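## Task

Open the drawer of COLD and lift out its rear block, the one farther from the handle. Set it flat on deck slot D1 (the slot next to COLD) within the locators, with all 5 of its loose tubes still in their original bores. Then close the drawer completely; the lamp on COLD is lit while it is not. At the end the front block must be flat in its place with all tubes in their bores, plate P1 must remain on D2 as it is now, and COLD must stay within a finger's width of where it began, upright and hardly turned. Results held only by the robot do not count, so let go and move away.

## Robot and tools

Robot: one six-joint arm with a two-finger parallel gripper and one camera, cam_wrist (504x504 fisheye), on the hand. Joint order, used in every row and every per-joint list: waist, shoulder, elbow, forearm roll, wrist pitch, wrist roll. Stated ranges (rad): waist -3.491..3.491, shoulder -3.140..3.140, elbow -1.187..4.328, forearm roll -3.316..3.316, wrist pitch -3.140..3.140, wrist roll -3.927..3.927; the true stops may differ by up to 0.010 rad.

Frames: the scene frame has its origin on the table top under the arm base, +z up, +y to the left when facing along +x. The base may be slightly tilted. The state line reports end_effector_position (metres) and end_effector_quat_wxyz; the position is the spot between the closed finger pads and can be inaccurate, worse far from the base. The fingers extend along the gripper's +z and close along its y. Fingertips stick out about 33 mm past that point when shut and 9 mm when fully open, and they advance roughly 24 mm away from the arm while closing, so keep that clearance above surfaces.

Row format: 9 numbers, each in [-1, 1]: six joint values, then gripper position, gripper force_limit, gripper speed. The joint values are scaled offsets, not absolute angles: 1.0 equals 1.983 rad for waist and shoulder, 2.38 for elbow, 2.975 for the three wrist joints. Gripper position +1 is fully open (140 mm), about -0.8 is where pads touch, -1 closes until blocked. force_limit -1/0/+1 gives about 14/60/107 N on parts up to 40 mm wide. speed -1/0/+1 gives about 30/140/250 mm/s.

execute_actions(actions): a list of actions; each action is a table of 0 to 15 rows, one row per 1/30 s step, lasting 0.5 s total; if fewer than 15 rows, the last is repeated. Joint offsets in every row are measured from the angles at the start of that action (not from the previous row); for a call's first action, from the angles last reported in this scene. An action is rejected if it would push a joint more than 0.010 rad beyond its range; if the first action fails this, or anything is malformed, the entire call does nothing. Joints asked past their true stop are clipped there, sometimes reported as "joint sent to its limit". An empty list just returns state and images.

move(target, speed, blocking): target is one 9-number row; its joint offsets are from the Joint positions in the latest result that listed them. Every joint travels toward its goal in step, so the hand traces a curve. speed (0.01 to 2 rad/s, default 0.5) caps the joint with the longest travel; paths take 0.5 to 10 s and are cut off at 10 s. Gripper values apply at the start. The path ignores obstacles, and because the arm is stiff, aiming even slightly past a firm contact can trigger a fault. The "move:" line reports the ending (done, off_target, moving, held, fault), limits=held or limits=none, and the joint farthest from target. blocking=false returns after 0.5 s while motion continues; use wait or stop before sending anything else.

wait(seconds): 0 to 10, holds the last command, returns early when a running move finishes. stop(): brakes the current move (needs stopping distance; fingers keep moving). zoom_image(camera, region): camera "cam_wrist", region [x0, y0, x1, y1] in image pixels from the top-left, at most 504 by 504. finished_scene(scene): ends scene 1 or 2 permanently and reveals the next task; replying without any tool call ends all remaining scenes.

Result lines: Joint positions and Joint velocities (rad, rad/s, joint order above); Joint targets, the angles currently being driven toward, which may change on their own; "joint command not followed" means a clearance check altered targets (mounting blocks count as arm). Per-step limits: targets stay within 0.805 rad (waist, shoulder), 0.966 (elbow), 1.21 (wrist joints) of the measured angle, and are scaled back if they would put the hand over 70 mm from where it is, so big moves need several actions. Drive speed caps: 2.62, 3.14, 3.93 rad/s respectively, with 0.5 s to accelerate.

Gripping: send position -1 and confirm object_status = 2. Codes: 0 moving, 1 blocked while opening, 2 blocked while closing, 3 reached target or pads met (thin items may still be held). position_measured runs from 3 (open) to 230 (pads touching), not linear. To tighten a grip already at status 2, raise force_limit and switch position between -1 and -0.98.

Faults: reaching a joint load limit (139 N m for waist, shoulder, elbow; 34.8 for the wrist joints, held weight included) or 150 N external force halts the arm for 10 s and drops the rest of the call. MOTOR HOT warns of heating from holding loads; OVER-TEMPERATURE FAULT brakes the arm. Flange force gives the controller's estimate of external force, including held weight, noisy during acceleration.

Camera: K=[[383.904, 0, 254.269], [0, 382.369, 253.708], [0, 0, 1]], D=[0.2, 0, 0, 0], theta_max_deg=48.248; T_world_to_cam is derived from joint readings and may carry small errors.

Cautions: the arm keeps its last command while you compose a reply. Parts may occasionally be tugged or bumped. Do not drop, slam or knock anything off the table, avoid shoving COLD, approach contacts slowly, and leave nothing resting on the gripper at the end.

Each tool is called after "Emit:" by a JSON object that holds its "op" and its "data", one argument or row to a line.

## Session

Emit:
{"op": "execute_actions", "data": {
  "actions": []
}}

Scene clock: 0.00 s.
end_effector_position=(+0.6260, +0.0037, +0.1100) position_measured=3 object_status=3 end_effector_quat_wxyz=(-0.175, +0.332, +0.797, +0.473)
Joint names: [waist, shoulder, elbow, forearm roll, wrist pitch, wrist roll]
Joint positions: [-0.64   0.703  0.407 -1.4   -1.876 -1.41 ]
Joint velocities: [-0.  0. -0.  0.  0.  0.]
Flange force (N, the push that the arm receives, along the gripper's own x y z axes): no reading
Joint targets: [-0.640 0.703 0.407 -1.400 -1.876 -1.410]
camera_calibration (this result's frames):
cam_wrist: T_world_to_cam=[[0.793107, 0.271508, 0.54522, -0.557157], [0.575676, -0.626531, -0.525411, -0.290368], [0.198944, 0.730577, -0.653207, 0.129559], [0, 0, 0, 1]] pos_world=[0.583268, -0.125305, 0.23584]

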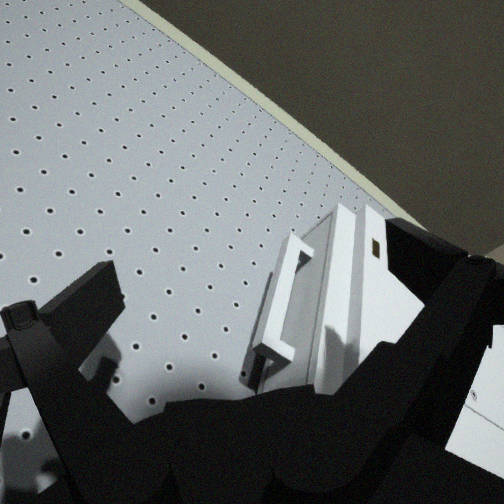

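Emit:
{"op": "move", "data": {
  "target": [0,-0.15,0,0,0,0,1,0,0],
  "speed": 0.4
}}

Emit:
{"op": "move", "data": {
  "target": [0.0827,-0.2756,0.1668,0.3728,-0.0175,0.392,1,0,0],
  "speed": 0.9
}}

Scene clock: 1.90 s.
end_effector_position=(+0.6837, +0.0737, +0.2350) position_measured=3 object_status=3 end_effector_quat_wxyz=(-0.109, +0.217, +0.860, +0.448)
Joint names: [waist, shoulder, elbow, forearm roll, wrist pitch, wrist roll]
Joint positions: [-0.64   0.406  0.407 -1.4   -1.876 -1.41 ]
Joint velocities: [-0.    -0.002  0.001 -0.001  0.    -0.   ]
Flange force (N, the push that the arm receives, along the gripper's own x y z axes): [2.8 3.5 -2.9]
Joint targets: [-0.640 0.406 0.407 -1.400 -1.876 -1.410]
move: done; limits=none; farthest joint: the shoulder, 0.001 radians from its target (0.298 radians at the start)
camera_calibration (this result's frames):
cam_wrist: T_world_to_cam=[[0.596512, 0.453591, 0.662139, -0.596496], [0.770676, -0.554084, -0.314722, -0.402208], [0.224126, 0.69803, -0.680089, 0.140097], [0, 0, 0, 1]] pos_world=[0.63439, -0.0500837, 0.363658]

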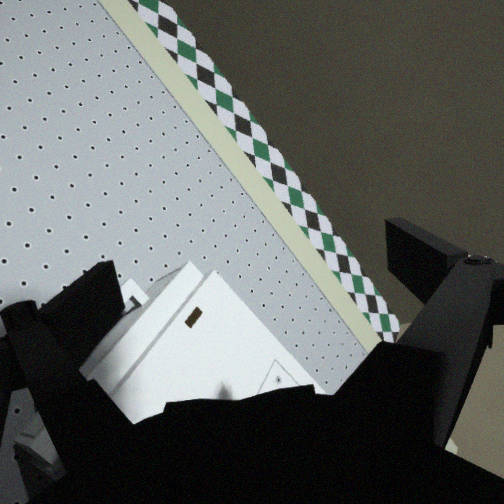

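Scene clock: 3.83 s.
end_effector_position=(+0.6734, -0.0025, +0.6075) position_measured=3 object_status=3 end_effector_quat_wxyz=(-0.071, -0.565, +0.813, -0.125)
Joint names: [waist, shoulder, elbow, forearm roll, wrist pitch, wrist roll]
Joint positions: [-0.476 -0.14   0.804 -0.291 -1.928 -0.243]
Joint velocities: [ 0.    -0.001  0.     0.001 -0.     0.001]
Flange force (N, the push that the arm receives, along the gripper's own x y z axes): [1.7 3.6 -0.2]
Joint targets: [-0.476 -0.141 0.804 -0.291 -1.928 -0.243]
move: done; limits=none; farthest joint: the waist, 0.000 radians from its target (0.164 radians at the start)
camera_calibration (this result's frames):
cam_wrist: T_world_to_cam=[[-0.873799, 0.461103, -0.154463, 0.683753], [0.462347, 0.886193, 0.0299576, -0.317403], [0.150698, -0.0452386, -0.987544, 0.683371], [0, 0, 0, 1]] pos_world=[0.641231, -0.00308525, 0.789983]

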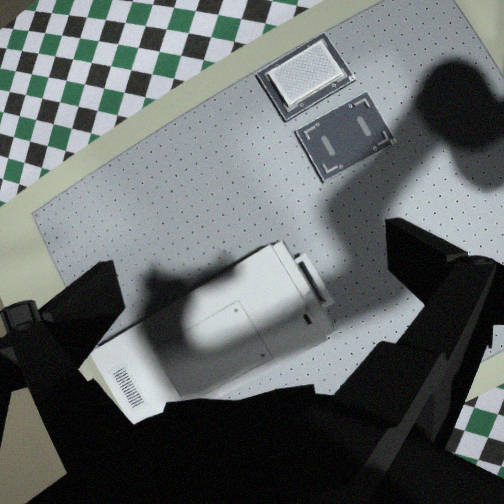

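Emit:
{"op": "move", "data": {
  "target": [0.2576,0.0227,-0.361,-0.0106,0.3206,-0.4252,1,0,0],
  "speed": 0.9
}}

Scene clock: 7.23 s.
end_effector_position=(+0.6580, +0.0752, +0.1505) position_measured=3 object_status=3 end_effector_quat_wxyz=(+0.000, -0.044, +0.999, +0.000)
Joint names: [waist, shoulder, elbow, forearm roll, wrist pitch, wrist roll]
Joint positions: [ 0.035 -0.095 -0.055 -0.322 -0.974 -1.508]
Joint velocities: [ 0.001  0.001 -0.001 -0.001  0.001 -0.001]
Flange force (N, the push that the arm receives, along the gripper's own x y z axes): [2.0 -1.2 -5.0]
Joint targets: [0.035 -0.095 -0.055 -0.322 -0.974 -1.508]
move: done; limits=none; farthest joint: the waist, 0.000 radians from its target (0.511 radians at the start)
camera_calibration (this result's frames):
cam_wrist: T_world_to_cam=[[0.0595333, 0.998215, 0.00473072, -0.114599], [0.961755, -0.0586269, 0.267562, -0.658758], [0.267362, -0.0113791, -0.963529, 0.154894], [0, 0, 0, 1]] pos_world=[0.598974, 0.0775359, 0.326046]

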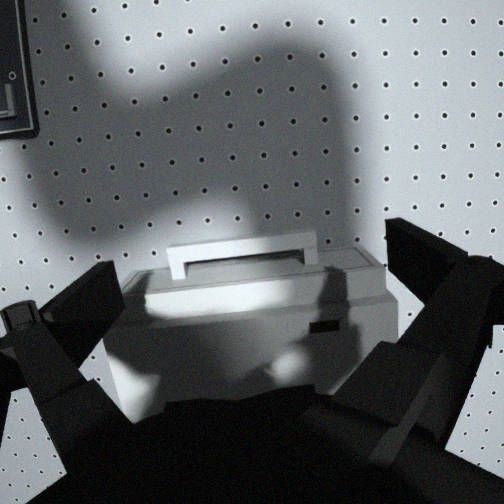

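Emit:
{"op": "move", "data": {
  "target": [0.0188,0.0884,-0.0019,-0.0072,0.0609,-0.0047,1,-0.5,0],
  "speed": 0.2
}}

Emit:
{"op": "move", "data": {
  "target": [0,0,0,0,0,0,0.66,-0.6,-0.5]
}}

Scene clock: 10.17 s.
end_effector_position=(+0.6620, +0.0666, +0.0476) position_measured=3 object_status=3 end_effector_quat_wxyz=(-0.000, -0.022, +1.000, +0.000)
Joint names: [waist, shoulder, elbow, forearm roll, wrist pitch, wrist roll]
Joint positions: [ 0.072  0.08  -0.06  -0.344 -0.793 -1.522]
Joint velocities: [ 0.     0.001 -0.001  0.001  0.001  0.   ]
Flange force (N, the push that the arm receives, along the gripper's own x y z axes): [-0.1 -1.0 -3.9]
Joint targets: [0.072 0.080 -0.060 -0.344 -0.793 -1.522]
move: done; limits=none; farthest joint: the shoulder, 0.001 radians from its target (0.176 radians at the start)
camera_calibration (this result's frames):
cam_wrist: T_world_to_cam=[[0.103847, 0.994582, 0.00479458, -0.134841], [0.958449, -0.10136, 0.26665, -0.630582], [0.265691, -0.0230954, -0.963781, 0.056521], [0, 0, 0, 1]] pos_world=[0.603366, 0.0714999, 0.223265]

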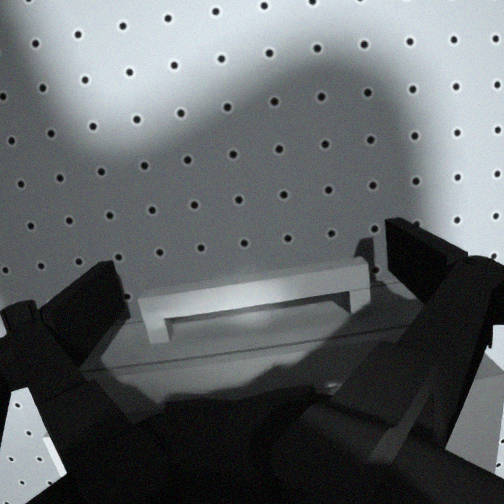

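Scene clock: 10.73 s.
end_effector_position=(+0.6620, +0.0666, +0.0476) position_measured=45 object_status=3 end_effector_quat_wxyz=(-0.000, -0.022, +1.000, +0.000)
Joint names: [waist, shoulder, elbow, forearm roll, wrist pitch, wrist roll]
Joint positions: [ 0.072  0.08  -0.06  -0.344 -0.793 -1.522]
Joint velocities: [-0.    -0.    -0.002 -0.     0.    -0.001]
Flange force (N, the push that the arm receives, along the gripper's own x y z axes): [0.7 -0.4 -5.1]
Joint targets: [0.072 0.080 -0.060 -0.344 -0.793 -1.522]
move: done; limits=none; farthest joint: the waist, 0.000 radians from its target (0.000 radians at the start)
camera_calibration (this result's frames):
cam_wrist: T_world_to_cam=[[0.103857, 0.994581, 0.00479296, -0.134844], [0.95845, -0.101369, 0.266642, -0.630572], [0.265683, -0.0230989, -0.963784, 0.0565101], [0, 0, 0, 1]] pos_world=[0.603362, 0.0714981, 0.223247]

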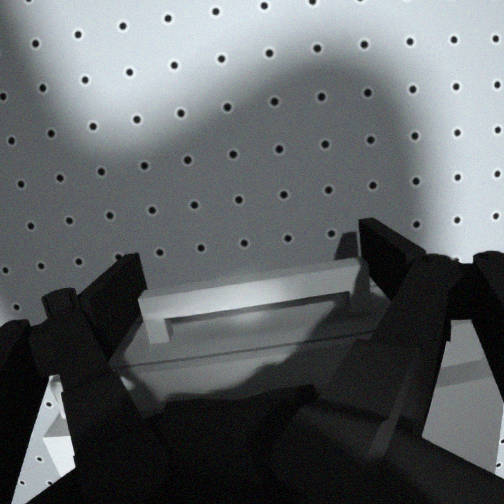

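Emit:
{"op": "move", "data": {
  "target": [0,0,0,0,0,0.0047,0.66,-0.6,-0.5]
}}

Emit:
{"op": "move", "data": {
  "target": [0,0,0,0,0,0,-1,-0.5,-0.8]
}}

Scene clock: 11.83 s.
end_effector_position=(+0.6620, +0.0666, +0.0476) position_measured=45 object_status=3 end_effector_quat_wxyz=(-0.000, -0.029, +1.000, +0.000)
Joint names: [waist, shoulder, elbow, forearm roll, wrist pitch, wrist roll]
Joint positions: [ 0.072  0.08  -0.06  -0.344 -0.793 -1.508]
Joint velocities: [ 0.001  0.    -0.001 -0.001  0.     0.002]
Flange force (N, the push that the arm receives, along the gripper's own x y z axes): [1.9 -0.7 -4.8]
Joint targets: [0.072 0.080 -0.060 -0.344 -0.793 -1.508]
move: done; limits=none; farthest joint: the waist, 0.000 radians from its target (0.000 radians at the start)
camera_calibration (this result's frames):
cam_wrist: T_world_to_cam=[[0.0900148, 0.995929, 0.00480577, -0.125771], [0.959766, -0.088033, 0.266644, -0.632331], [0.265982, -0.0193895, -0.963783, 0.0560657], [0, 0, 0, 1]] pos_world=[0.603299, 0.0706796, 0.223247]

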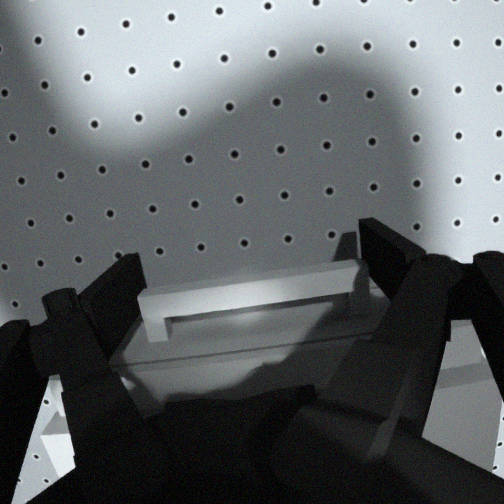

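Scene clock: 12.33 s.
end_effector_position=(+0.6620, +0.0666, +0.0476) position_measured=61 object_status=2 end_effector_quat_wxyz=(-0.000, -0.029, +1.000, +0.000)
Joint names: [waist, shoulder, elbow, forearm roll, wrist pitch, wrist roll]
Joint positions: [ 0.072  0.08  -0.06  -0.344 -0.793 -1.508]
Joint velocities: [ 0.     0.    -0.    -0.001 -0.     0.   ]
Flange force (N, the push that the arm receives, along the gripper's own x y z axes): [4.8 -4.4 -21.6]
Joint targets: [0.072 0.080 -0.060 -0.344 -0.793 -1.508]
move: done; limits=none; farthest joint: the waist, 0.000 radians from its target (0.000 radians at the start)
camera_calibration (this result's frames):
cam_wrist: T_world_to_cam=[[0.0899851, 0.995932, 0.00480004, -0.125749], [0.959787, -0.0880042, 0.266578, -0.63232], [0.265916, -0.0193811, -0.963801, 0.0561158], [0, 0, 0, 1]] pos_world=[0.603286, 0.0706779, 0.223251]

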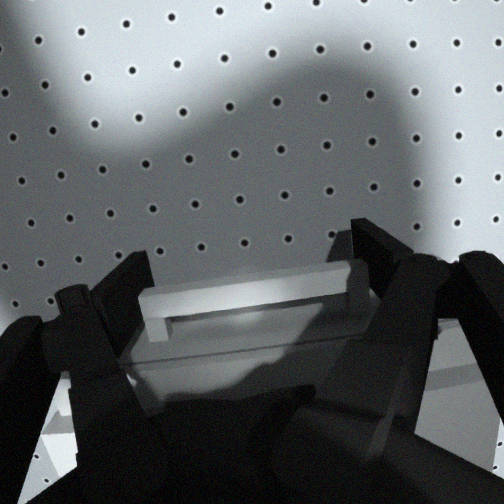

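Emit:
{"op": "move", "data": {
  "target": [0.0112,-0.0422,-0.064,-0.0023,0.0241,0.0017,-1,-0.5,-0.8],
  "speed": 0.06
}}

Scene clock: 16.13 s.
end_effector_position=(+0.6123, +0.0645, +0.0480) position_measured=61 object_status=2 end_effector_quat_wxyz=(-0.001, -0.029, +1.000, +0.000)
Joint names: [waist, shoulder, elbow, forearm roll, wrist pitch, wrist roll]
Joint positions: [ 0.094 -0.004 -0.212 -0.35  -0.722 -1.503]
Joint velocities: [-0.     0.    -0.003  0.     0.    -0.   ]
Flange force (N, the push that the arm receives, along the gripper's own x y z axes): [1.1 -17.2 2.6]
Joint targets: [0.094 -0.004 -0.212 -0.350 -0.722 -1.503]
move: done; limits=none; farthest joint: the waist, 0.000 radians from its target (0.022 radians at the start)
camera_calibration (this result's frames):
cam_wrist: T_world_to_cam=[[0.0890094, 0.996019, 0.00484054, -0.118607], [0.959945, -0.0870799, 0.266312, -0.585036], [0.265673, -0.0190576, -0.963875, 0.0698], [0, 0, 0, 1]] pos_world=[0.553616, 0.0685198, 0.223655]

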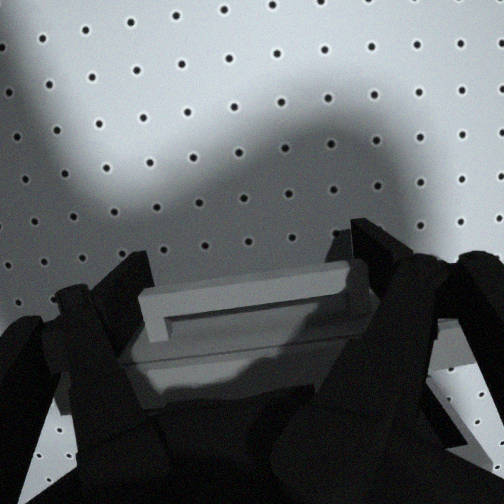

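Emit:
{"op": "move", "data": {
  "target": [0,0,0,0,0,0,1,0,0]
}}

Emit:
{"op": "move", "data": {
  "target": [-0.01,-0.0756,0,0,-0.0504,0,1,0,0],
  "speed": 0.3
}}

Emit:
{"op": "move", "data": {
  "target": [-0.021,0.0706,0.0982,0.0046,-0.0336,-0.0034,1,0,0],
  "speed": 0.3
}}

Scene clock: 18.47 s.
end_effector_position=(+0.6123, +0.0645, +0.0480) position_measured=3 object_status=3 end_effector_quat_wxyz=(-0.001, -0.029, +1.000, +0.000)
Joint names: [waist, shoulder, elbow, forearm roll, wrist pitch, wrist roll]
Joint positions: [ 0.094 -0.004 -0.212 -0.351 -0.722 -1.503]
Joint velocities: [ 0.     0.001  0.     0.001 -0.    -0.   ]
Flange force (N, the push that the arm receives, along the gripper's own x y z axes): [1.8 -1.2 -5.0]
Joint targets: [0.094 -0.004 -0.212 -0.350 -0.722 -1.503]
move: done; limits=none; farthest joint: the forearm roll, 0.001 radians from its target (0.000 radians at the start)
camera_calibration (this result's frames):
cam_wrist: T_world_to_cam=[[0.0890739, 0.996013, 0.00489838, -0.118664], [0.959932, -0.087157, 0.266334, -0.585005], [0.265699, -0.0190213, -0.963868, 0.0697944], [0, 0, 0, 1]] pos_world=[0.55359, 0.0685312, 0.22366]

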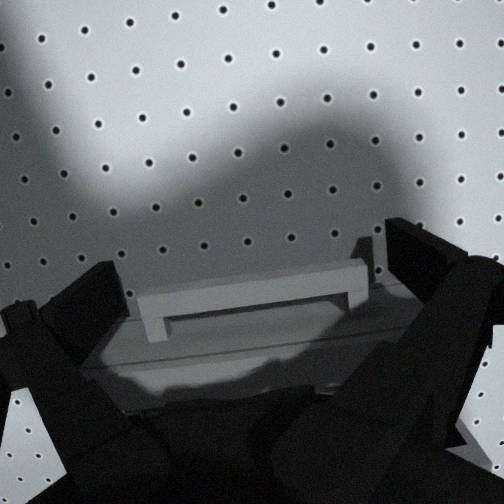

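Scene clock: 19.40 s.
end_effector_position=(+0.6071, +0.0827, +0.1234) position_measured=3 object_status=3 end_effector_quat_wxyz=(-0.001, -0.040, +0.999, +0.013)
Joint names: [waist, shoulder, elbow, forearm roll, wrist pitch, wrist roll]
Joint positions: [ 0.075 -0.154 -0.212 -0.351 -0.872 -1.503]
Joint velocities: [-0.    -0.001  0.002  0.    -0.001  0.   ]
Flange force (N, the push that the arm receives, along the gripper's own x y z axes): [1.5 0.9 -5.0]
Joint targets: [0.075 -0.154 -0.212 -0.351 -0.872 -1.503]
move: done; limits=none; farthest joint: the waist, 0.000 radians from its target (0.020 radians at the start)
camera_calibration (this result's frames):
cam_wrist: T_world_to_cam=[[0.067478, 0.997282, 0.0295943, -0.12675], [0.96224, -0.0728896, 0.262263, -0.600665], [0.263708, 0.0107798, -0.964542, 0.143015], [0, 0, 0, 1]] pos_world=[0.548823, 0.0810813, 0.299228]

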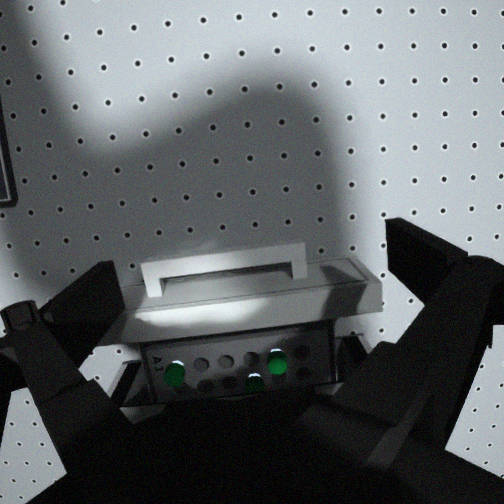

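Scene clock: 20.63 s.
end_effector_position=(+0.6831, +0.0782, +0.1293) position_measured=3 object_status=3 end_effector_quat_wxyz=(-0.000, -0.036, +0.999, +0.005)
Joint names: [waist, shoulder, elbow, forearm roll, wrist pitch, wrist roll]
Joint positions: [ 0.033 -0.014  0.021 -0.337 -0.971 -1.513]
Joint velocities: [-0.     0.002  0.002  0.001 -0.001 -0.   ]
Flange force (N, the push that the arm receives, along the gripper's own x y z axes): [3.1 2.0 -3.6]
Joint targets: [0.033 -0.014 0.022 -0.337 -0.972 -1.513]
move: done; limits=none; farthest joint: the waist, 0.000 radians from its target (0.041 radians at the start)
camera_calibration (this result's frames):
cam_wrist: T_world_to_cam=[[0.0756546, 0.997026, 0.0146964, -0.131168], [0.961004, -0.076837, 0.265644, -0.674926], [0.265983, -0.00597382, -0.963959, 0.128409], [0, 0, 0, 1]] pos_world=[0.624376, 0.0796852, 0.304998]

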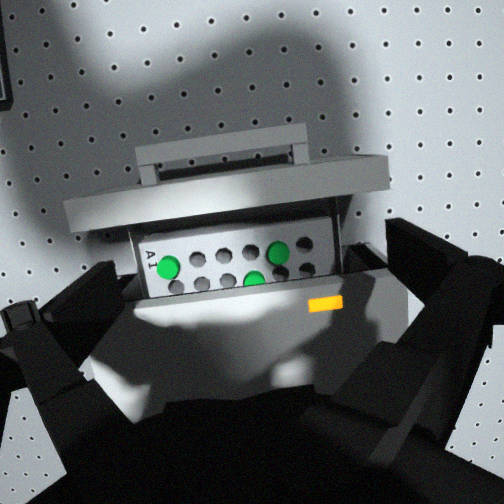

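Emit:
{"op": "move", "data": {
  "target": [0.005,0.0392,0,0,0.0258,0,1,0,0],
  "speed": 0.07
}}

Scene clock: 22.60 s.
end_effector_position=(+0.6870, +0.0678, +0.0846) position_measured=3 object_status=3 end_effector_quat_wxyz=(-0.000, -0.030, +1.000, +0.000)
Joint names: [waist, shoulder, elbow, forearm roll, wrist pitch, wrist roll]
Joint positions: [ 0.043  0.064  0.021 -0.337 -0.895 -1.513]
Joint velocities: [ 0.     0.001  0.    -0.     0.001 -0.   ]
Flange force (N, the push that the arm receives, along the gripper's own x y z axes): [-0.9 -2.1 -3.1]
Joint targets: [0.043 0.064 0.021 -0.337 -0.895 -1.513]
move: done; limits=none; farthest joint: the wrist pitch, 0.001 radians from its target (0.077 radians at the start)
camera_calibration (this result's frames):
cam_wrist: T_world_to_cam=[[0.0886734, 0.996048, 0.00496091, -0.128541], [0.959908, -0.0867836, 0.266545, -0.666272], [0.265922, -0.0188734, -0.96381, 0.0850831], [0, 0, 0, 1]] pos_world=[0.628332, 0.0718175, 0.260233]

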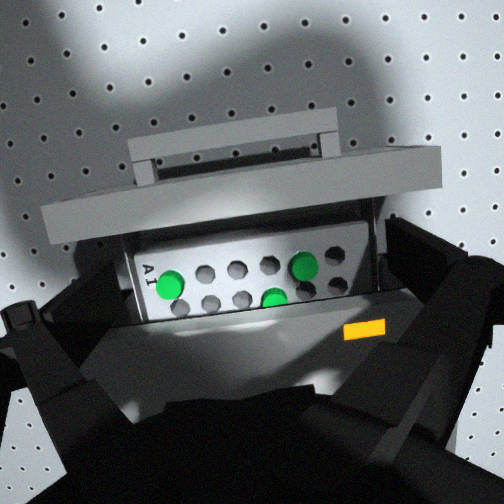

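Emit:
{"op": "move", "data": {
  "target": [0.0232,-0.0972,-0.139,-0.0026,0.0487,0.0013,1,0,0],
  "speed": 0.1
}}

Emit:
{"op": "move", "data": {
  "target": [0.0339,-0.0886,-0.1173,0.0062,0.04,-0.0145,1,0,0],
  "speed": 0.1
}}

Scene clock: 26.60 s.
end_effector_position=(+0.5795, +0.0621, +0.0844) position_measured=3 object_status=3 end_effector_quat_wxyz=(-0.001, -0.030, +1.000, +0.000)
Joint names: [waist, shoulder, elbow, forearm roll, wrist pitch, wrist roll]
Joint positions: [ 0.089 -0.129 -0.309 -0.345 -0.75  -1.51 ]
Joint velocities: [ 0.    -0.    -0.001  0.001  0.001  0.   ]
Flange force (N, the push that the arm receives, along the gripper's own x y z axes): [-1.1 -2.3 -4.9]
Joint targets: [0.089 -0.129 -0.309 -0.345 -0.750 -1.510]
move: done; limits=none; farthest joint: the waist, 0.000 radians from its target (0.046 radians at the start)
camera_calibration (this result's frames):
cam_wrist: T_world_to_cam=[[0.0887532, 0.996042, 0.00479627, -0.113401], [0.96003, -0.0868257, 0.266088, -0.563562], [0.265451, -0.0190116, -0.963937, 0.113702], [0, 0, 0, 1]] pos_world=[0.520919, 0.0661819, 0.260103]

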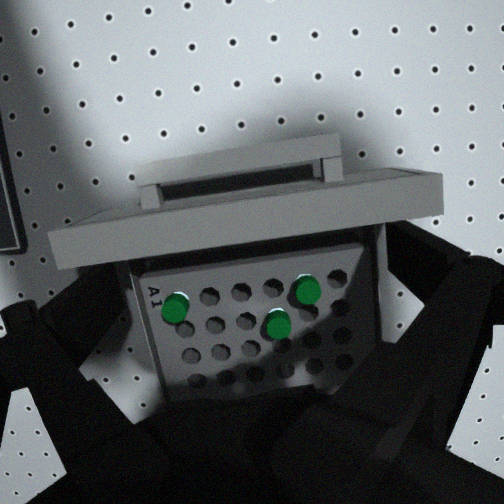

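Scene clock: 29.77 s.
end_effector_position=(+0.4834, +0.0563, +0.0844) position_measured=3 object_status=3 end_effector_quat_wxyz=(-0.001, -0.030, +1.000, +0.000)
Joint names: [waist, shoulder, elbow, forearm roll, wrist pitch, wrist roll]
Joint positions: [ 0.156 -0.305 -0.588 -0.326 -0.631 -1.553]
Joint velocities: [ 0.    -0.002 -0.     0.001  0.     0.   ]
Flange force (N, the push that the arm receives, along the gripper's own x y z axes): [-57.8 -6.5 -10.5]
Joint targets: [0.156 -0.305 -0.589 -0.326 -0.631 -1.553]
move: done; limits=none; farthest joint: the forearm roll, 0.001 radians from its target (0.018 radians at the start)
camera_calibration (this result's frames):
cam_wrist: T_world_to_cam=[[0.0880083, 0.996109, 0.0045958, -0.0986854], [0.960117, -0.0860557, 0.266024, -0.471817], [0.265385, -0.0189999, -0.963955, 0.139147], [0, 0, 0, 1]] pos_world=[0.424758, 0.0603426, 0.2601]

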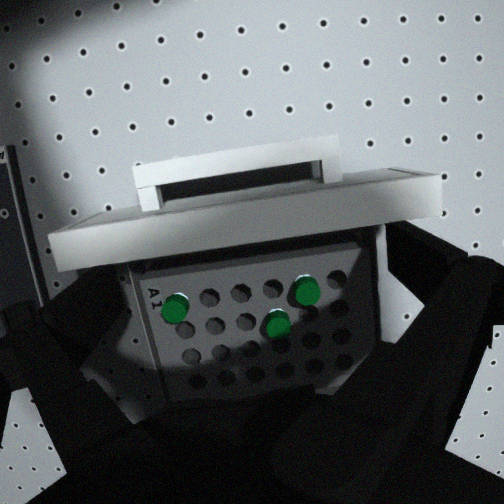

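Emit:
{"op": "move", "data": {
  "target": [-0.0034,0.0089,0.0117,-0.0006,-0.004,0.0015,1,0,0],
  "speed": 0.1
}}

Emit:
{"op": "move", "data": {
  "target": [-0.02,-0.065,0,0,-0.0433,0,1,0,0],
  "speed": 0.3
}}

Emit:
{"op": "move", "data": {
  "target": [-0.0402,0.1815,0.1996,-0.0048,-0.0468,0.5427,0.4,0,0],
  "speed": 0.9
}}

Scene clock: 31.77 s.
end_effector_position=(+0.4931, +0.0574, +0.0846) position_measured=3 object_status=3 end_effector_quat_wxyz=(-0.001, -0.030, +1.000, -0.000)
Joint names: [waist, shoulder, elbow, forearm roll, wrist pitch, wrist roll]
Joint positions: [ 0.149 -0.287 -0.561 -0.328 -0.643 -1.548]
Joint velocities: [-0.     0.     0.001  0.001 -0.     0.   ]
Flange force (N, the push that the arm receives, along the gripper's own x y z axes): [-0.6 -2.0 -5.6]
Joint targets: [0.149 -0.287 -0.561 -0.328 -0.643 -1.548]
move: done; limits=none; farthest joint: the waist, 0.000 radians from its target (0.007 radians at the start)
camera_calibration (this result's frames):
cam_wrist: T_world_to_cam=[[0.0881814, 0.996095, 0.0044343, -0.100733], [0.960148, -0.0861828, 0.265874, -0.481105], [0.265217, -0.0191875, -0.963998, 0.136854], [0, 0, 0, 1]] pos_world=[0.434518, 0.0615025, 0.260287]

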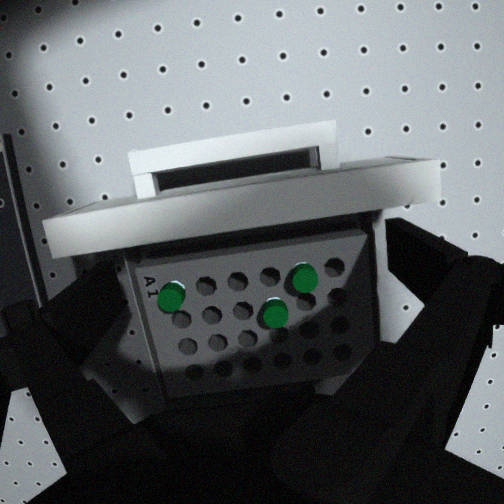

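Scene clock: 32.63 s.
end_effector_position=(+0.4879, +0.0585, +0.1365) position_measured=3 object_status=3 end_effector_quat_wxyz=(+0.002, -0.028, +1.000, +0.005)
Joint names: [waist, shoulder, elbow, forearm roll, wrist pitch, wrist roll]
Joint positions: [ 0.11  -0.416 -0.561 -0.328 -0.772 -1.548]
Joint velocities: [-0.    -0.001  0.     0.001 -0.001  0.   ]
Flange force (N, the push that the arm receives, along the gripper's own x y z axes): [0.3 -0.4 -5.7]
Joint targets: [0.110 -0.416 -0.561 -0.328 -0.772 -1.548]
move: done; limits=none; farthest joint: the waist, 0.000 radians from its target (0.040 radians at the start)
camera_calibration (this result's frames):
cam_wrist: T_world_to_cam=[[0.0913536, 0.995719, 0.0140636, -0.104436], [0.958422, -0.0917481, 0.270204, -0.489279], [0.270338, -0.0112053, -0.9627, 0.185137], [0, 0, 0, 1]] pos_world=[0.428427, 0.0611731, 0.311905]

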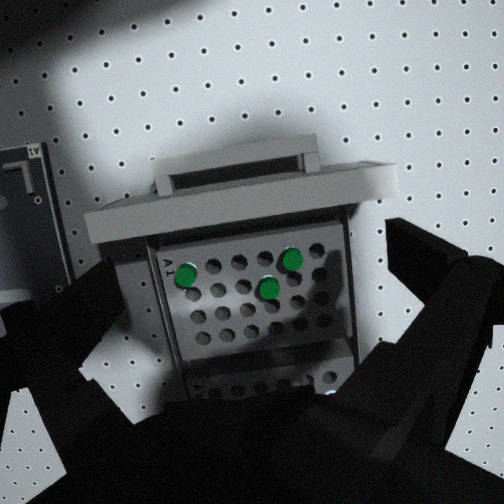

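Scene clock: 35.03 s.
end_effector_position=(+0.6508, +0.0639, +0.1193) position_measured=78 object_status=3 end_effector_quat_wxyz=(+0.000, +0.727, -0.686, -0.000)
Joint names: [waist, shoulder, elbow, forearm roll, wrist pitch, wrist roll]
Joint positions: [ 0.03  -0.056 -0.086 -0.342 -0.911  0.066]
Joint velocities: [0.    0.002 0.    0.    0.    0.001]
Flange force (N, the push that the arm receives, along the gripper's own x y z axes): [-0.3 1.8 -5.3]
Joint targets: [0.030 -0.056 -0.086 -0.342 -0.911 0.066]
move: done; limits=none; farthest joint: the waist, 0.000 radians from its target (0.079 radians at the start)
camera_calibration (this result's frames):
cam_wrist: T_world_to_cam=[[-0.99596, 0.0896352, 0.00536561, 0.642184], [0.0877989, 0.959543, 0.267524, -0.14046], [0.018831, 0.266914, -0.963536, 0.270677], [0, 0, 0, 1]] pos_world=[0.646825, 0.00496717, 0.294938]

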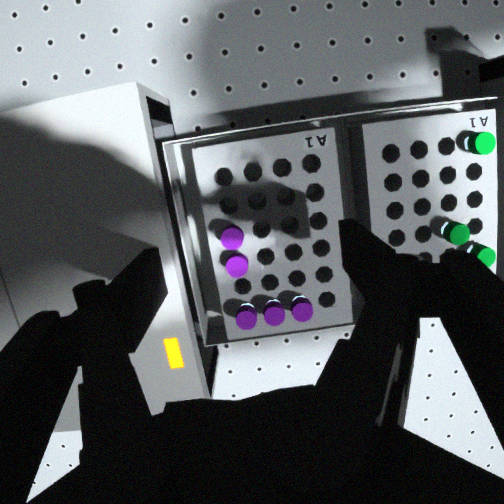

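Emit:
{"op": "zoom_image", "data": {
  "camera": "cam_wrist",
  "region": [130,90,400,360]
}}

Region (130, 90, 400, 360) of cam_wrist's 504x504 image, scaled by 1.867, with more detail than that image has.

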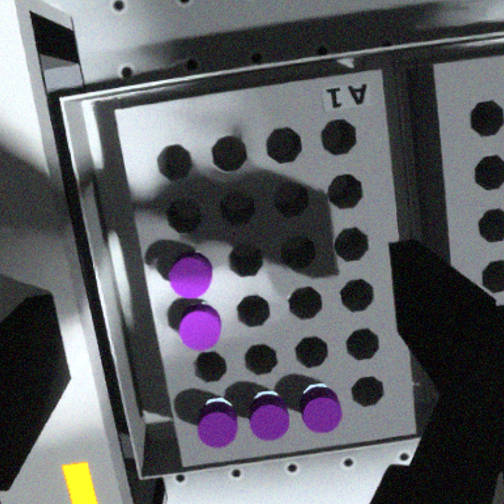

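Emit:
{"op": "move", "data": {
  "target": [0.01,0.0046,-0.0239,-0.0016,0.0234,0.0024,0.3,0,0],
  "speed": 0.1
}}

Emit:
{"op": "zoom_image", "data": {
  "camera": "cam_wrist",
  "region": [100,90,400,390]
}}

Scene clock: 47.80 s.
end_effector_position=(+0.6522, +0.0639, +0.1192) position_measured=91 object_status=3 end_effector_quat_wxyz=(-0.002, +0.728, -0.686, +0.003)
Joint names: [waist, shoulder, elbow, forearm roll, wrist pitch, wrist roll]
Joint positions: [ 0.031 -0.058 -0.09  -0.341 -0.901  0.067]
Joint velocities: [-0.     0.001  0.    -0.002 -0.     0.   ]
Flange force (N, the push that the arm receives, along the gripper's own x y z axes): [-0.2 10.2 -31.7]
Joint targets: [0.031 -0.058 -0.090 -0.341 -0.901 0.067]
FORCE FAULT: contact force on the arm reached its limit, and the arm stopped for 10 seconds. The contact can be on any part of the arm, not only on its tool. That time counts as 20 of the actions that you can send in this scene. The arm's remaining commands of this call were not run. The arm holds still and accepts commands again. Move the arm away from the contact; if what it grips holds it there, let go first. Pushing or pulling that hard again can fault the arm again.
move: fault; limits=none; farthest joint: the wrist pitch, 0.060 radians from its target (0.069 radians at the start)
camera_calibration (this result's frames):
cam_wrist: T_world_to_cam=[[-0.996144, 0.0877111, -0.00203236, 0.644613], [0.0839636, 0.95979, 0.26787, -0.13819], [0.0254458, 0.266666, -0.963453, 0.266217], [0, 0, 0, 1]] pos_world=[0.646956, 0.0051024, 0.294815]

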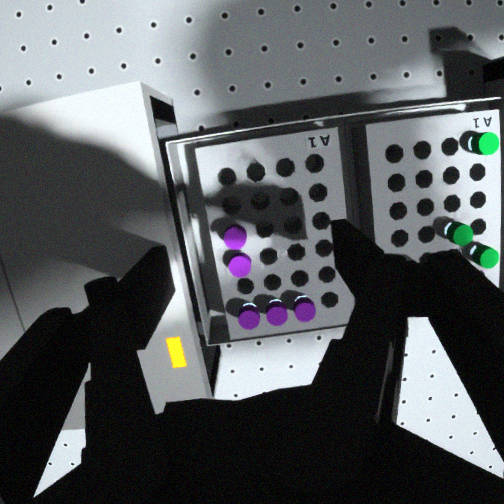

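Region (100, 90, 400, 390) of cam_wrist's 504x504 image, scaled by 1.680, with more detail than that image has.

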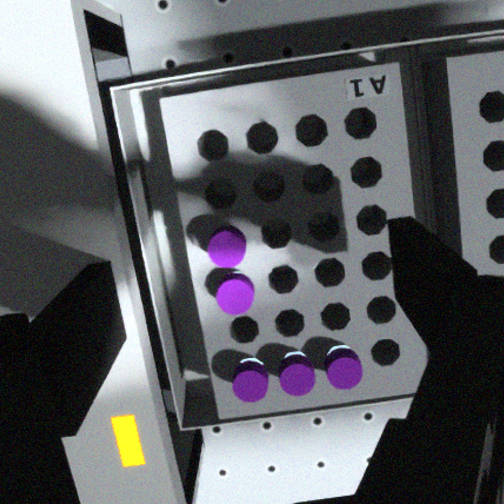

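Emit:
{"op": "move", "data": {
  "target": [-0.0033,-0.0083,0.0009,0,-0.01,0,0.3,0,0],
  "speed": 0.05
}}

Emit:
{"op": "move", "data": {
  "target": [0.0028,-0.0111,-0.0203,-0.0009,0.0101,0.002,0.3,0,0],
  "speed": 0.08
}}

Emit:
{"op": "move", "data": {
  "target": [0.0083,0.0208,-0.0023,-0.0008,0.0166,0,0.3,0,0],
  "speed": 0.05
}}

Emit:
{"op": "zoom_image", "data": {
  "camera": "cam_wrist",
  "region": [100,90,400,390]
}}

Scene clock: 49.63 s.
end_effector_position=(+0.6480, +0.0640, +0.1295) position_measured=91 object_status=3 end_effector_quat_wxyz=(+0.001, +0.728, -0.686, -0.001)
Joint names: [waist, shoulder, elbow, forearm roll, wrist pitch, wrist roll]
Joint positions: [ 0.025 -0.075 -0.088 -0.341 -0.931  0.067]
Joint velocities: [-0.    -0.    -0.     0.001 -0.001  0.   ]
Flange force (N, the push that the arm receives, along the gripper's own x y z axes): [0.2 2.6 -6.2]
Joint targets: [0.025 -0.075 -0.088 -0.341 -0.931 0.067]
move: done; limits=none; farthest joint: the waist, 0.000 radians from its target (0.007 radians at the start)
camera_calibration (this result's frames):
cam_wrist: T_world_to_cam=[[-0.996111, 0.0877519, 0.00796046, 0.639185], [0.0866822, 0.959726, 0.267231, -0.142342], [0.0158102, 0.266882, -0.9636, 0.282438], [0, 0, 0, 1]] pos_world=[0.644572, 0.00514212, 0.305107]

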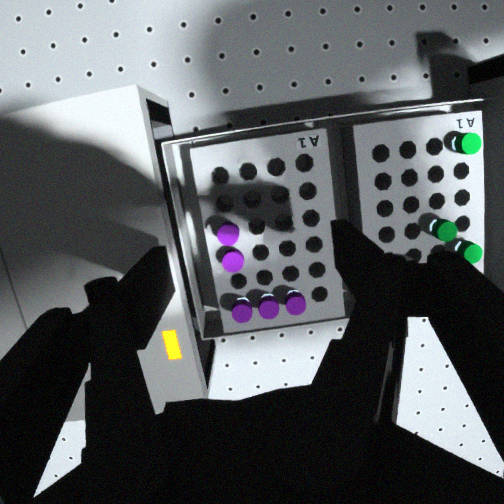

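Scene clock: 50.57 s.
end_effector_position=(+0.6340, +0.0620, +0.1252) position_measured=91 object_status=3 end_effector_quat_wxyz=(+0.000, +0.729, -0.685, +0.000)
Joint names: [waist, shoulder, elbow, forearm roll, wrist pitch, wrist roll]
Joint positions: [ 0.03  -0.097 -0.136 -0.344 -0.901  0.073]
Joint velocities: [ 0.    -0.001 -0.     0.001  0.001 -0.   ]
Flange force (N, the push that the arm receives, along the gripper's own x y z axes): [0.5 -0.2 -3.8]
Joint targets: [0.030 -0.097 -0.136 -0.344 -0.901 0.073]
move: done; limits=none; farthest joint: the waist, 0.000 radians from its target (0.006 radians at the start)
camera_calibration (this result's frames):
cam_wrist: T_world_to_cam=[[-0.996266, 0.0862134, 0.00454252, 0.626091], [0.0842866, 0.959917, 0.26731, -0.136566], [0.0186853, 0.266695, -0.9636, 0.277273], [0, 0, 0, 1]] pos_world=[0.630083, 0.00316692, 0.300842]

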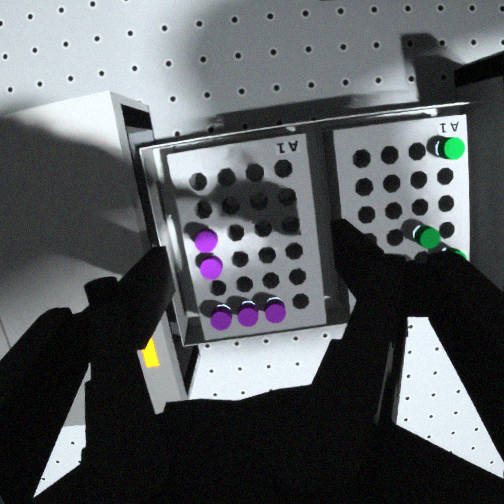

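Scene clock: 51.83 s.
end_effector_position=(+0.6346, +0.0625, +0.0999) position_measured=91 object_status=3 end_effector_quat_wxyz=(-0.000, +0.728, -0.685, -0.000)
Joint names: [waist, shoulder, elbow, forearm roll, wrist pitch, wrist roll]
Joint positions: [ 0.047 -0.056 -0.142 -0.346 -0.852  0.073]
Joint velocities: [ 0.001  0.001  0.001 -0.     0.001  0.   ]
Flange force (N, the push that the arm receives, along the gripper's own x y z axes): [2.6 2.0 -4.4]
Joint targets: [0.047 -0.055 -0.142 -0.346 -0.852 0.073]
move: done; limits=none; farthest joint: the waist, 0.000 radians from its target (0.016 radians at the start)
camera_calibration (this result's frames):
cam_wrist: T_world_to_cam=[[-0.996168, 0.0873295, 0.00472817, 0.626588], [0.0853966, 0.959605, 0.268078, -0.131037], [0.018874, 0.267455, -0.963386, 0.252569], [0, 0, 0, 1]] pos_world=[0.630611, 0.00347293, 0.275487]

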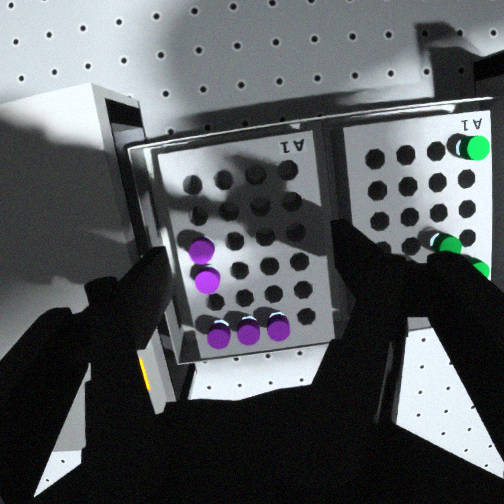

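Region (100, 90, 400, 390) of cam_wrist's 504x504 image, scaled by 1.680, with more detail than that image has.

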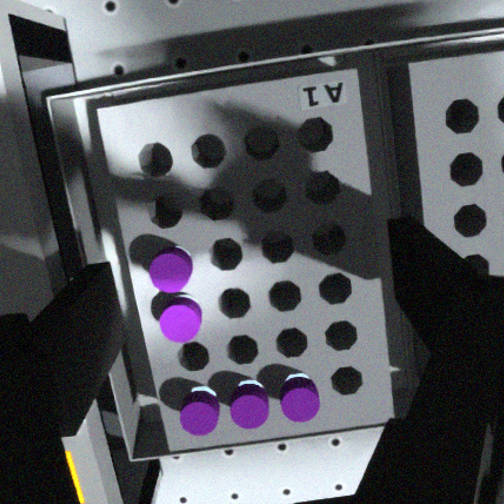

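Emit:
{"op": "move", "data": {
  "target": [0.0046,0.0116,-0.0015,-0.0004,0.0093,0,0.3,0,0],
  "speed": 0.015
}}

Emit:
{"op": "zoom_image", "data": {
  "camera": "cam_wrist",
  "region": [100,90,400,390]
}}

Scene clock: 54.57 s.
end_effector_position=(+0.6341, +0.0625, +0.0857) position_measured=91 object_status=3 end_effector_quat_wxyz=(-0.000, +0.728, -0.686, -0.000)
Joint names: [waist, shoulder, elbow, forearm roll, wrist pitch, wrist roll]
Joint positions: [ 0.056 -0.033 -0.145 -0.348 -0.824  0.073]
Joint velocities: [ 0.     0.001  0.001 -0.001  0.001 -0.   ]
Flange force (N, the push that the arm receives, along the gripper's own x y z axes): [0.5 2.4 -4.4]
Joint targets: [0.056 -0.033 -0.145 -0.348 -0.824 0.073]
move: done; limits=none; farthest joint: the waist, 0.000 radians from its target (0.009 radians at the start)
camera_calibration (this result's frames):
cam_wrist: T_world_to_cam=[[-0.996117, 0.0878896, 0.0051236, 0.626076], [0.0860447, 0.959588, 0.26793, -0.127647], [0.0186317, 0.26733, -0.963425, 0.239067], [0, 0, 0, 1]] pos_world=[0.630174, 0.00355263, 0.261316]

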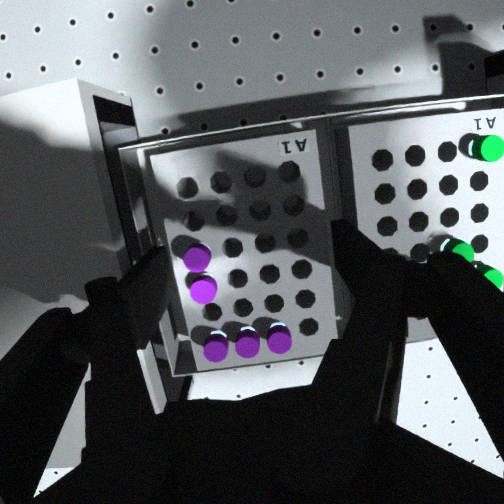

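Region (100, 90, 400, 390) of cam_wrist's 504x504 image, scaled by 1.680, with more detail than that image has.

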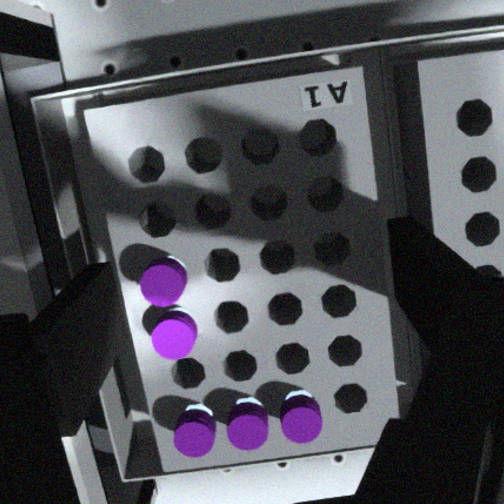

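Emit:
{"op": "move", "data": {
  "target": [0.0018,0.0059,0.0007,-0.0002,0.0035,0,0.3,0,0],
  "speed": 0.01
}}

Scene clock: 56.33 s.
end_effector_position=(+0.6348, +0.0627, +0.0797) position_measured=91 object_status=3 end_effector_quat_wxyz=(+0.000, +0.728, -0.686, -0.000)
Joint names: [waist, shoulder, elbow, forearm roll, wrist pitch, wrist roll]
Joint positions: [ 0.059 -0.021 -0.143 -0.348 -0.814  0.073]
Joint velocities: [ 0.     0.    -0.001  0.     0.001 -0.   ]
Flange force (N, the push that the arm receives, along the gripper's own x y z axes): [-0.5 0.9 -5.5]
Joint targets: [0.059 -0.021 -0.143 -0.348 -0.814 0.073]
move: done; limits=none; farthest joint: the waist, 0.000 radians from its target (0.004 radians at the start)
camera_calibration (this result's frames):
cam_wrist: T_world_to_cam=[[-0.9961, 0.0880725, 0.00535388, 0.626733], [0.0862815, 0.959554, 0.267979, -0.126398], [0.0184642, 0.267395, -0.96341, 0.233248], [0, 0, 0, 1]] pos_world=[0.630888, 0.00371848, 0.25523]

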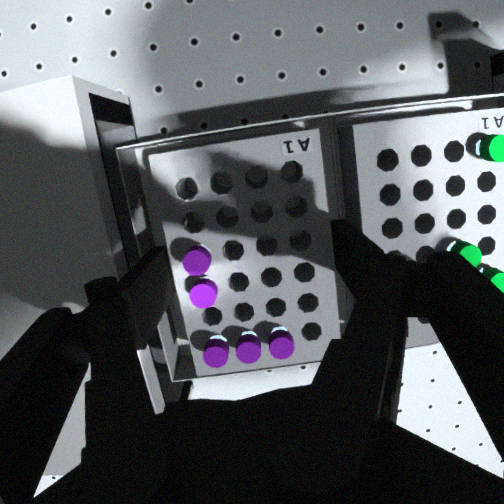

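Emit:
{"op": "move", "data": {
  "target": [0.002,0.005,-0.0006,-0.0002,0.004,0,0.3,0,0],
  "speed": 0.01
}}

Emit:
{"op": "zoom_image", "data": {
  "camera": "cam_wrist",
  "region": [100,90,400,390]
}}

Scene clock: 58.53 s.
end_effector_position=(+0.6345, +0.0628, +0.0736) position_measured=91 object_status=3 end_effector_quat_wxyz=(+0.000, +0.728, -0.686, -0.000)
Joint names: [waist, shoulder, elbow, forearm roll, wrist pitch, wrist roll]
Joint positions: [ 0.063 -0.011 -0.145 -0.349 -0.802  0.073]
Joint velocities: [ 0.     0.001 -0.001  0.001  0.001 -0.   ]
Flange force (N, the push that the arm receives, along the gripper's own x y z axes): [2.3 0.2 -4.5]
Joint targets: [0.063 -0.011 -0.145 -0.349 -0.802 0.073]
move: done; limits=none; farthest joint: the waist, 0.000 radians from its target (0.004 radians at the start)
camera_calibration (this result's frames):
cam_wrist: T_world_to_cam=[[-0.996083, 0.088259, 0.0054513, 0.626392], [0.0864884, 0.959553, 0.267915, -0.12495], [0.0184151, 0.267337, -0.963427, 0.227416], [0, 0, 0, 1]] pos_world=[0.630558, 0.00381467, 0.24916]

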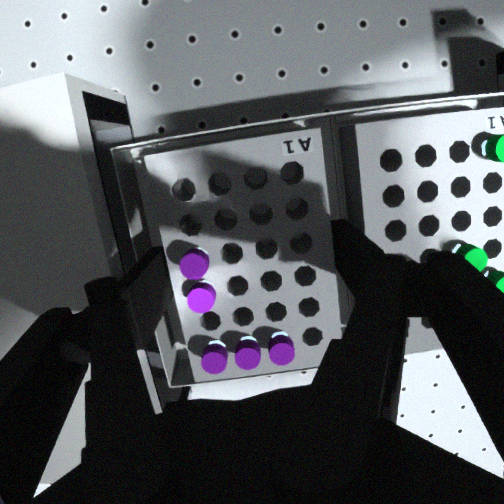

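Region (100, 90, 400, 390) of cam_wrist's 504x504 image, scaled by 1.680, with more detail than that image has.

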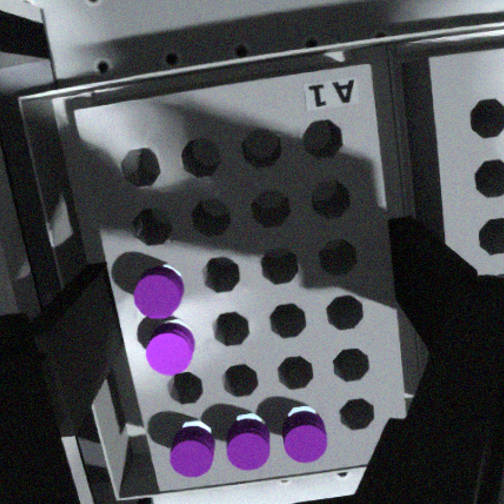

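Emit:
{"op": "move", "data": {
  "target": [0.0017,0.0042,-0.0004,-0.0002,0.0033,0,0.3,0,0],
  "speed": 0.01
}}

Scene clock: 60.10 s.
end_effector_position=(+0.6342, +0.0630, +0.0686) position_measured=91 object_status=3 end_effector_quat_wxyz=(+0.000, +0.728, -0.686, -0.000)
Joint names: [waist, shoulder, elbow, forearm roll, wrist pitch, wrist roll]
Joint positions: [ 0.067 -0.003 -0.146 -0.349 -0.792  0.073]
Joint velocities: [ 0.    -0.     0.002 -0.001  0.001 -0.   ]
Flange force (N, the push that the arm receives, along the gripper's own x y z axes): [1.4 1.5 -4.9]
Joint targets: [0.067 -0.003 -0.146 -0.349 -0.792 0.073]
move: done; limits=none; farthest joint: the waist, 0.000 radians from its target (0.003 radians at the start)
camera_calibration (this result's frames):
cam_wrist: T_world_to_cam=[[-0.996072, 0.0883745, 0.00549908, 0.626137], [0.0866114, 0.959525, 0.267976, -0.123824], [0.0184057, 0.267399, -0.96341, 0.222517], [0, 0, 0, 1]] pos_world=[0.630307, 0.00397651, 0.244114]

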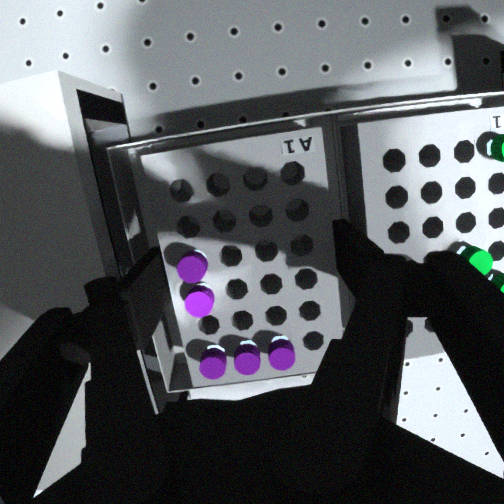

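Emit:
{"op": "move", "data": {
  "target": [0.0014,0.0046,0.0003,-0.0002,0.003,0,0.3,0,0],
  "speed": 0.01
}}

Emit:
{"op": "move", "data": {
  "target": [0,0,0,0,0,0,-1,0.2,-1]
}}

Scene clock: 61.57 s.
end_effector_position=(+0.6347, +0.0630, +0.0638) position_measured=91 object_status=3 end_effector_quat_wxyz=(-0.000, +0.728, -0.686, -0.000)
Joint names: [waist, shoulder, elbow, forearm roll, wrist pitch, wrist roll]
Joint positions: [ 0.069  0.006 -0.145 -0.35  -0.783  0.073]
Joint velocities: [ 0.001  0.001  0.    -0.     0.001  0.   ]
Flange force (N, the push that the arm receives, along the gripper's own x y z axes): [-7.3 40.2 -104.8]
Joint targets: [0.069 0.006 -0.145 -0.350 -0.783 0.073]
move: done; limits=none; farthest joint: the waist, 0.000 radians from its target (0.003 radians at the start)
camera_calibration (this result's frames):
cam_wrist: T_world_to_cam=[[-0.996057, 0.0885752, 0.00506861, 0.626588], [0.0866904, 0.959529, 0.267934, -0.12271], [0.0188689, 0.267317, -0.963424, 0.217671], [0, 0, 0, 1]] pos_world=[0.630648, 0.0040563, 0.239412]

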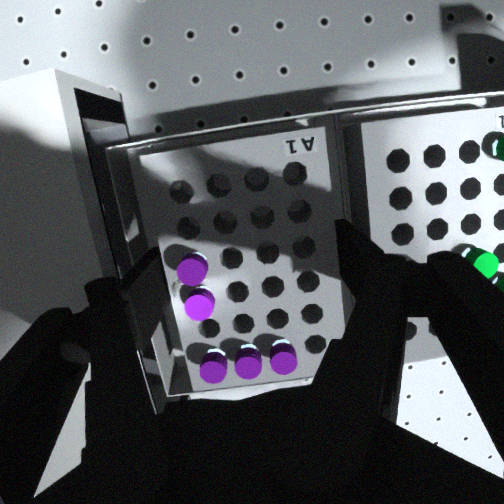

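Scene clock: 62.07 s.
end_effector_position=(+0.6346, +0.0630, +0.0638) position_measured=104 object_status=2 end_effector_quat_wxyz=(+0.000, +0.728, -0.686, -0.000)
Joint names: [waist, shoulder, elbow, forearm roll, wrist pitch, wrist roll]
Joint positions: [ 0.069  0.006 -0.145 -0.35  -0.783  0.073]
Joint velocities: [-0.     0.    -0.     0.001 -0.    -0.   ]
Flange force (N, the push that the arm receives, along the gripper's own x y z axes): [-4.8 13.3 -127.4]
Joint targets: [0.069 0.006 -0.145 -0.350 -0.783 0.073]
move: done; limits=none; farthest joint: the waist, 0.000 radians from its target (0.000 radians at the start)
camera_calibration (this result's frames):
cam_wrist: T_world_to_cam=[[-0.996056, 0.0885794, 0.00519587, 0.626548], [0.0867284, 0.959524, 0.267939, -0.122736], [0.0187483, 0.267333, -0.963422, 0.217726], [0, 0, 0, 1]] pos_world=[0.630639, 0.00406348, 0.239392]

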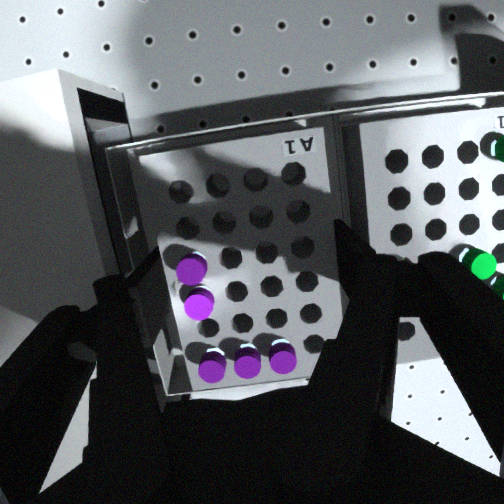

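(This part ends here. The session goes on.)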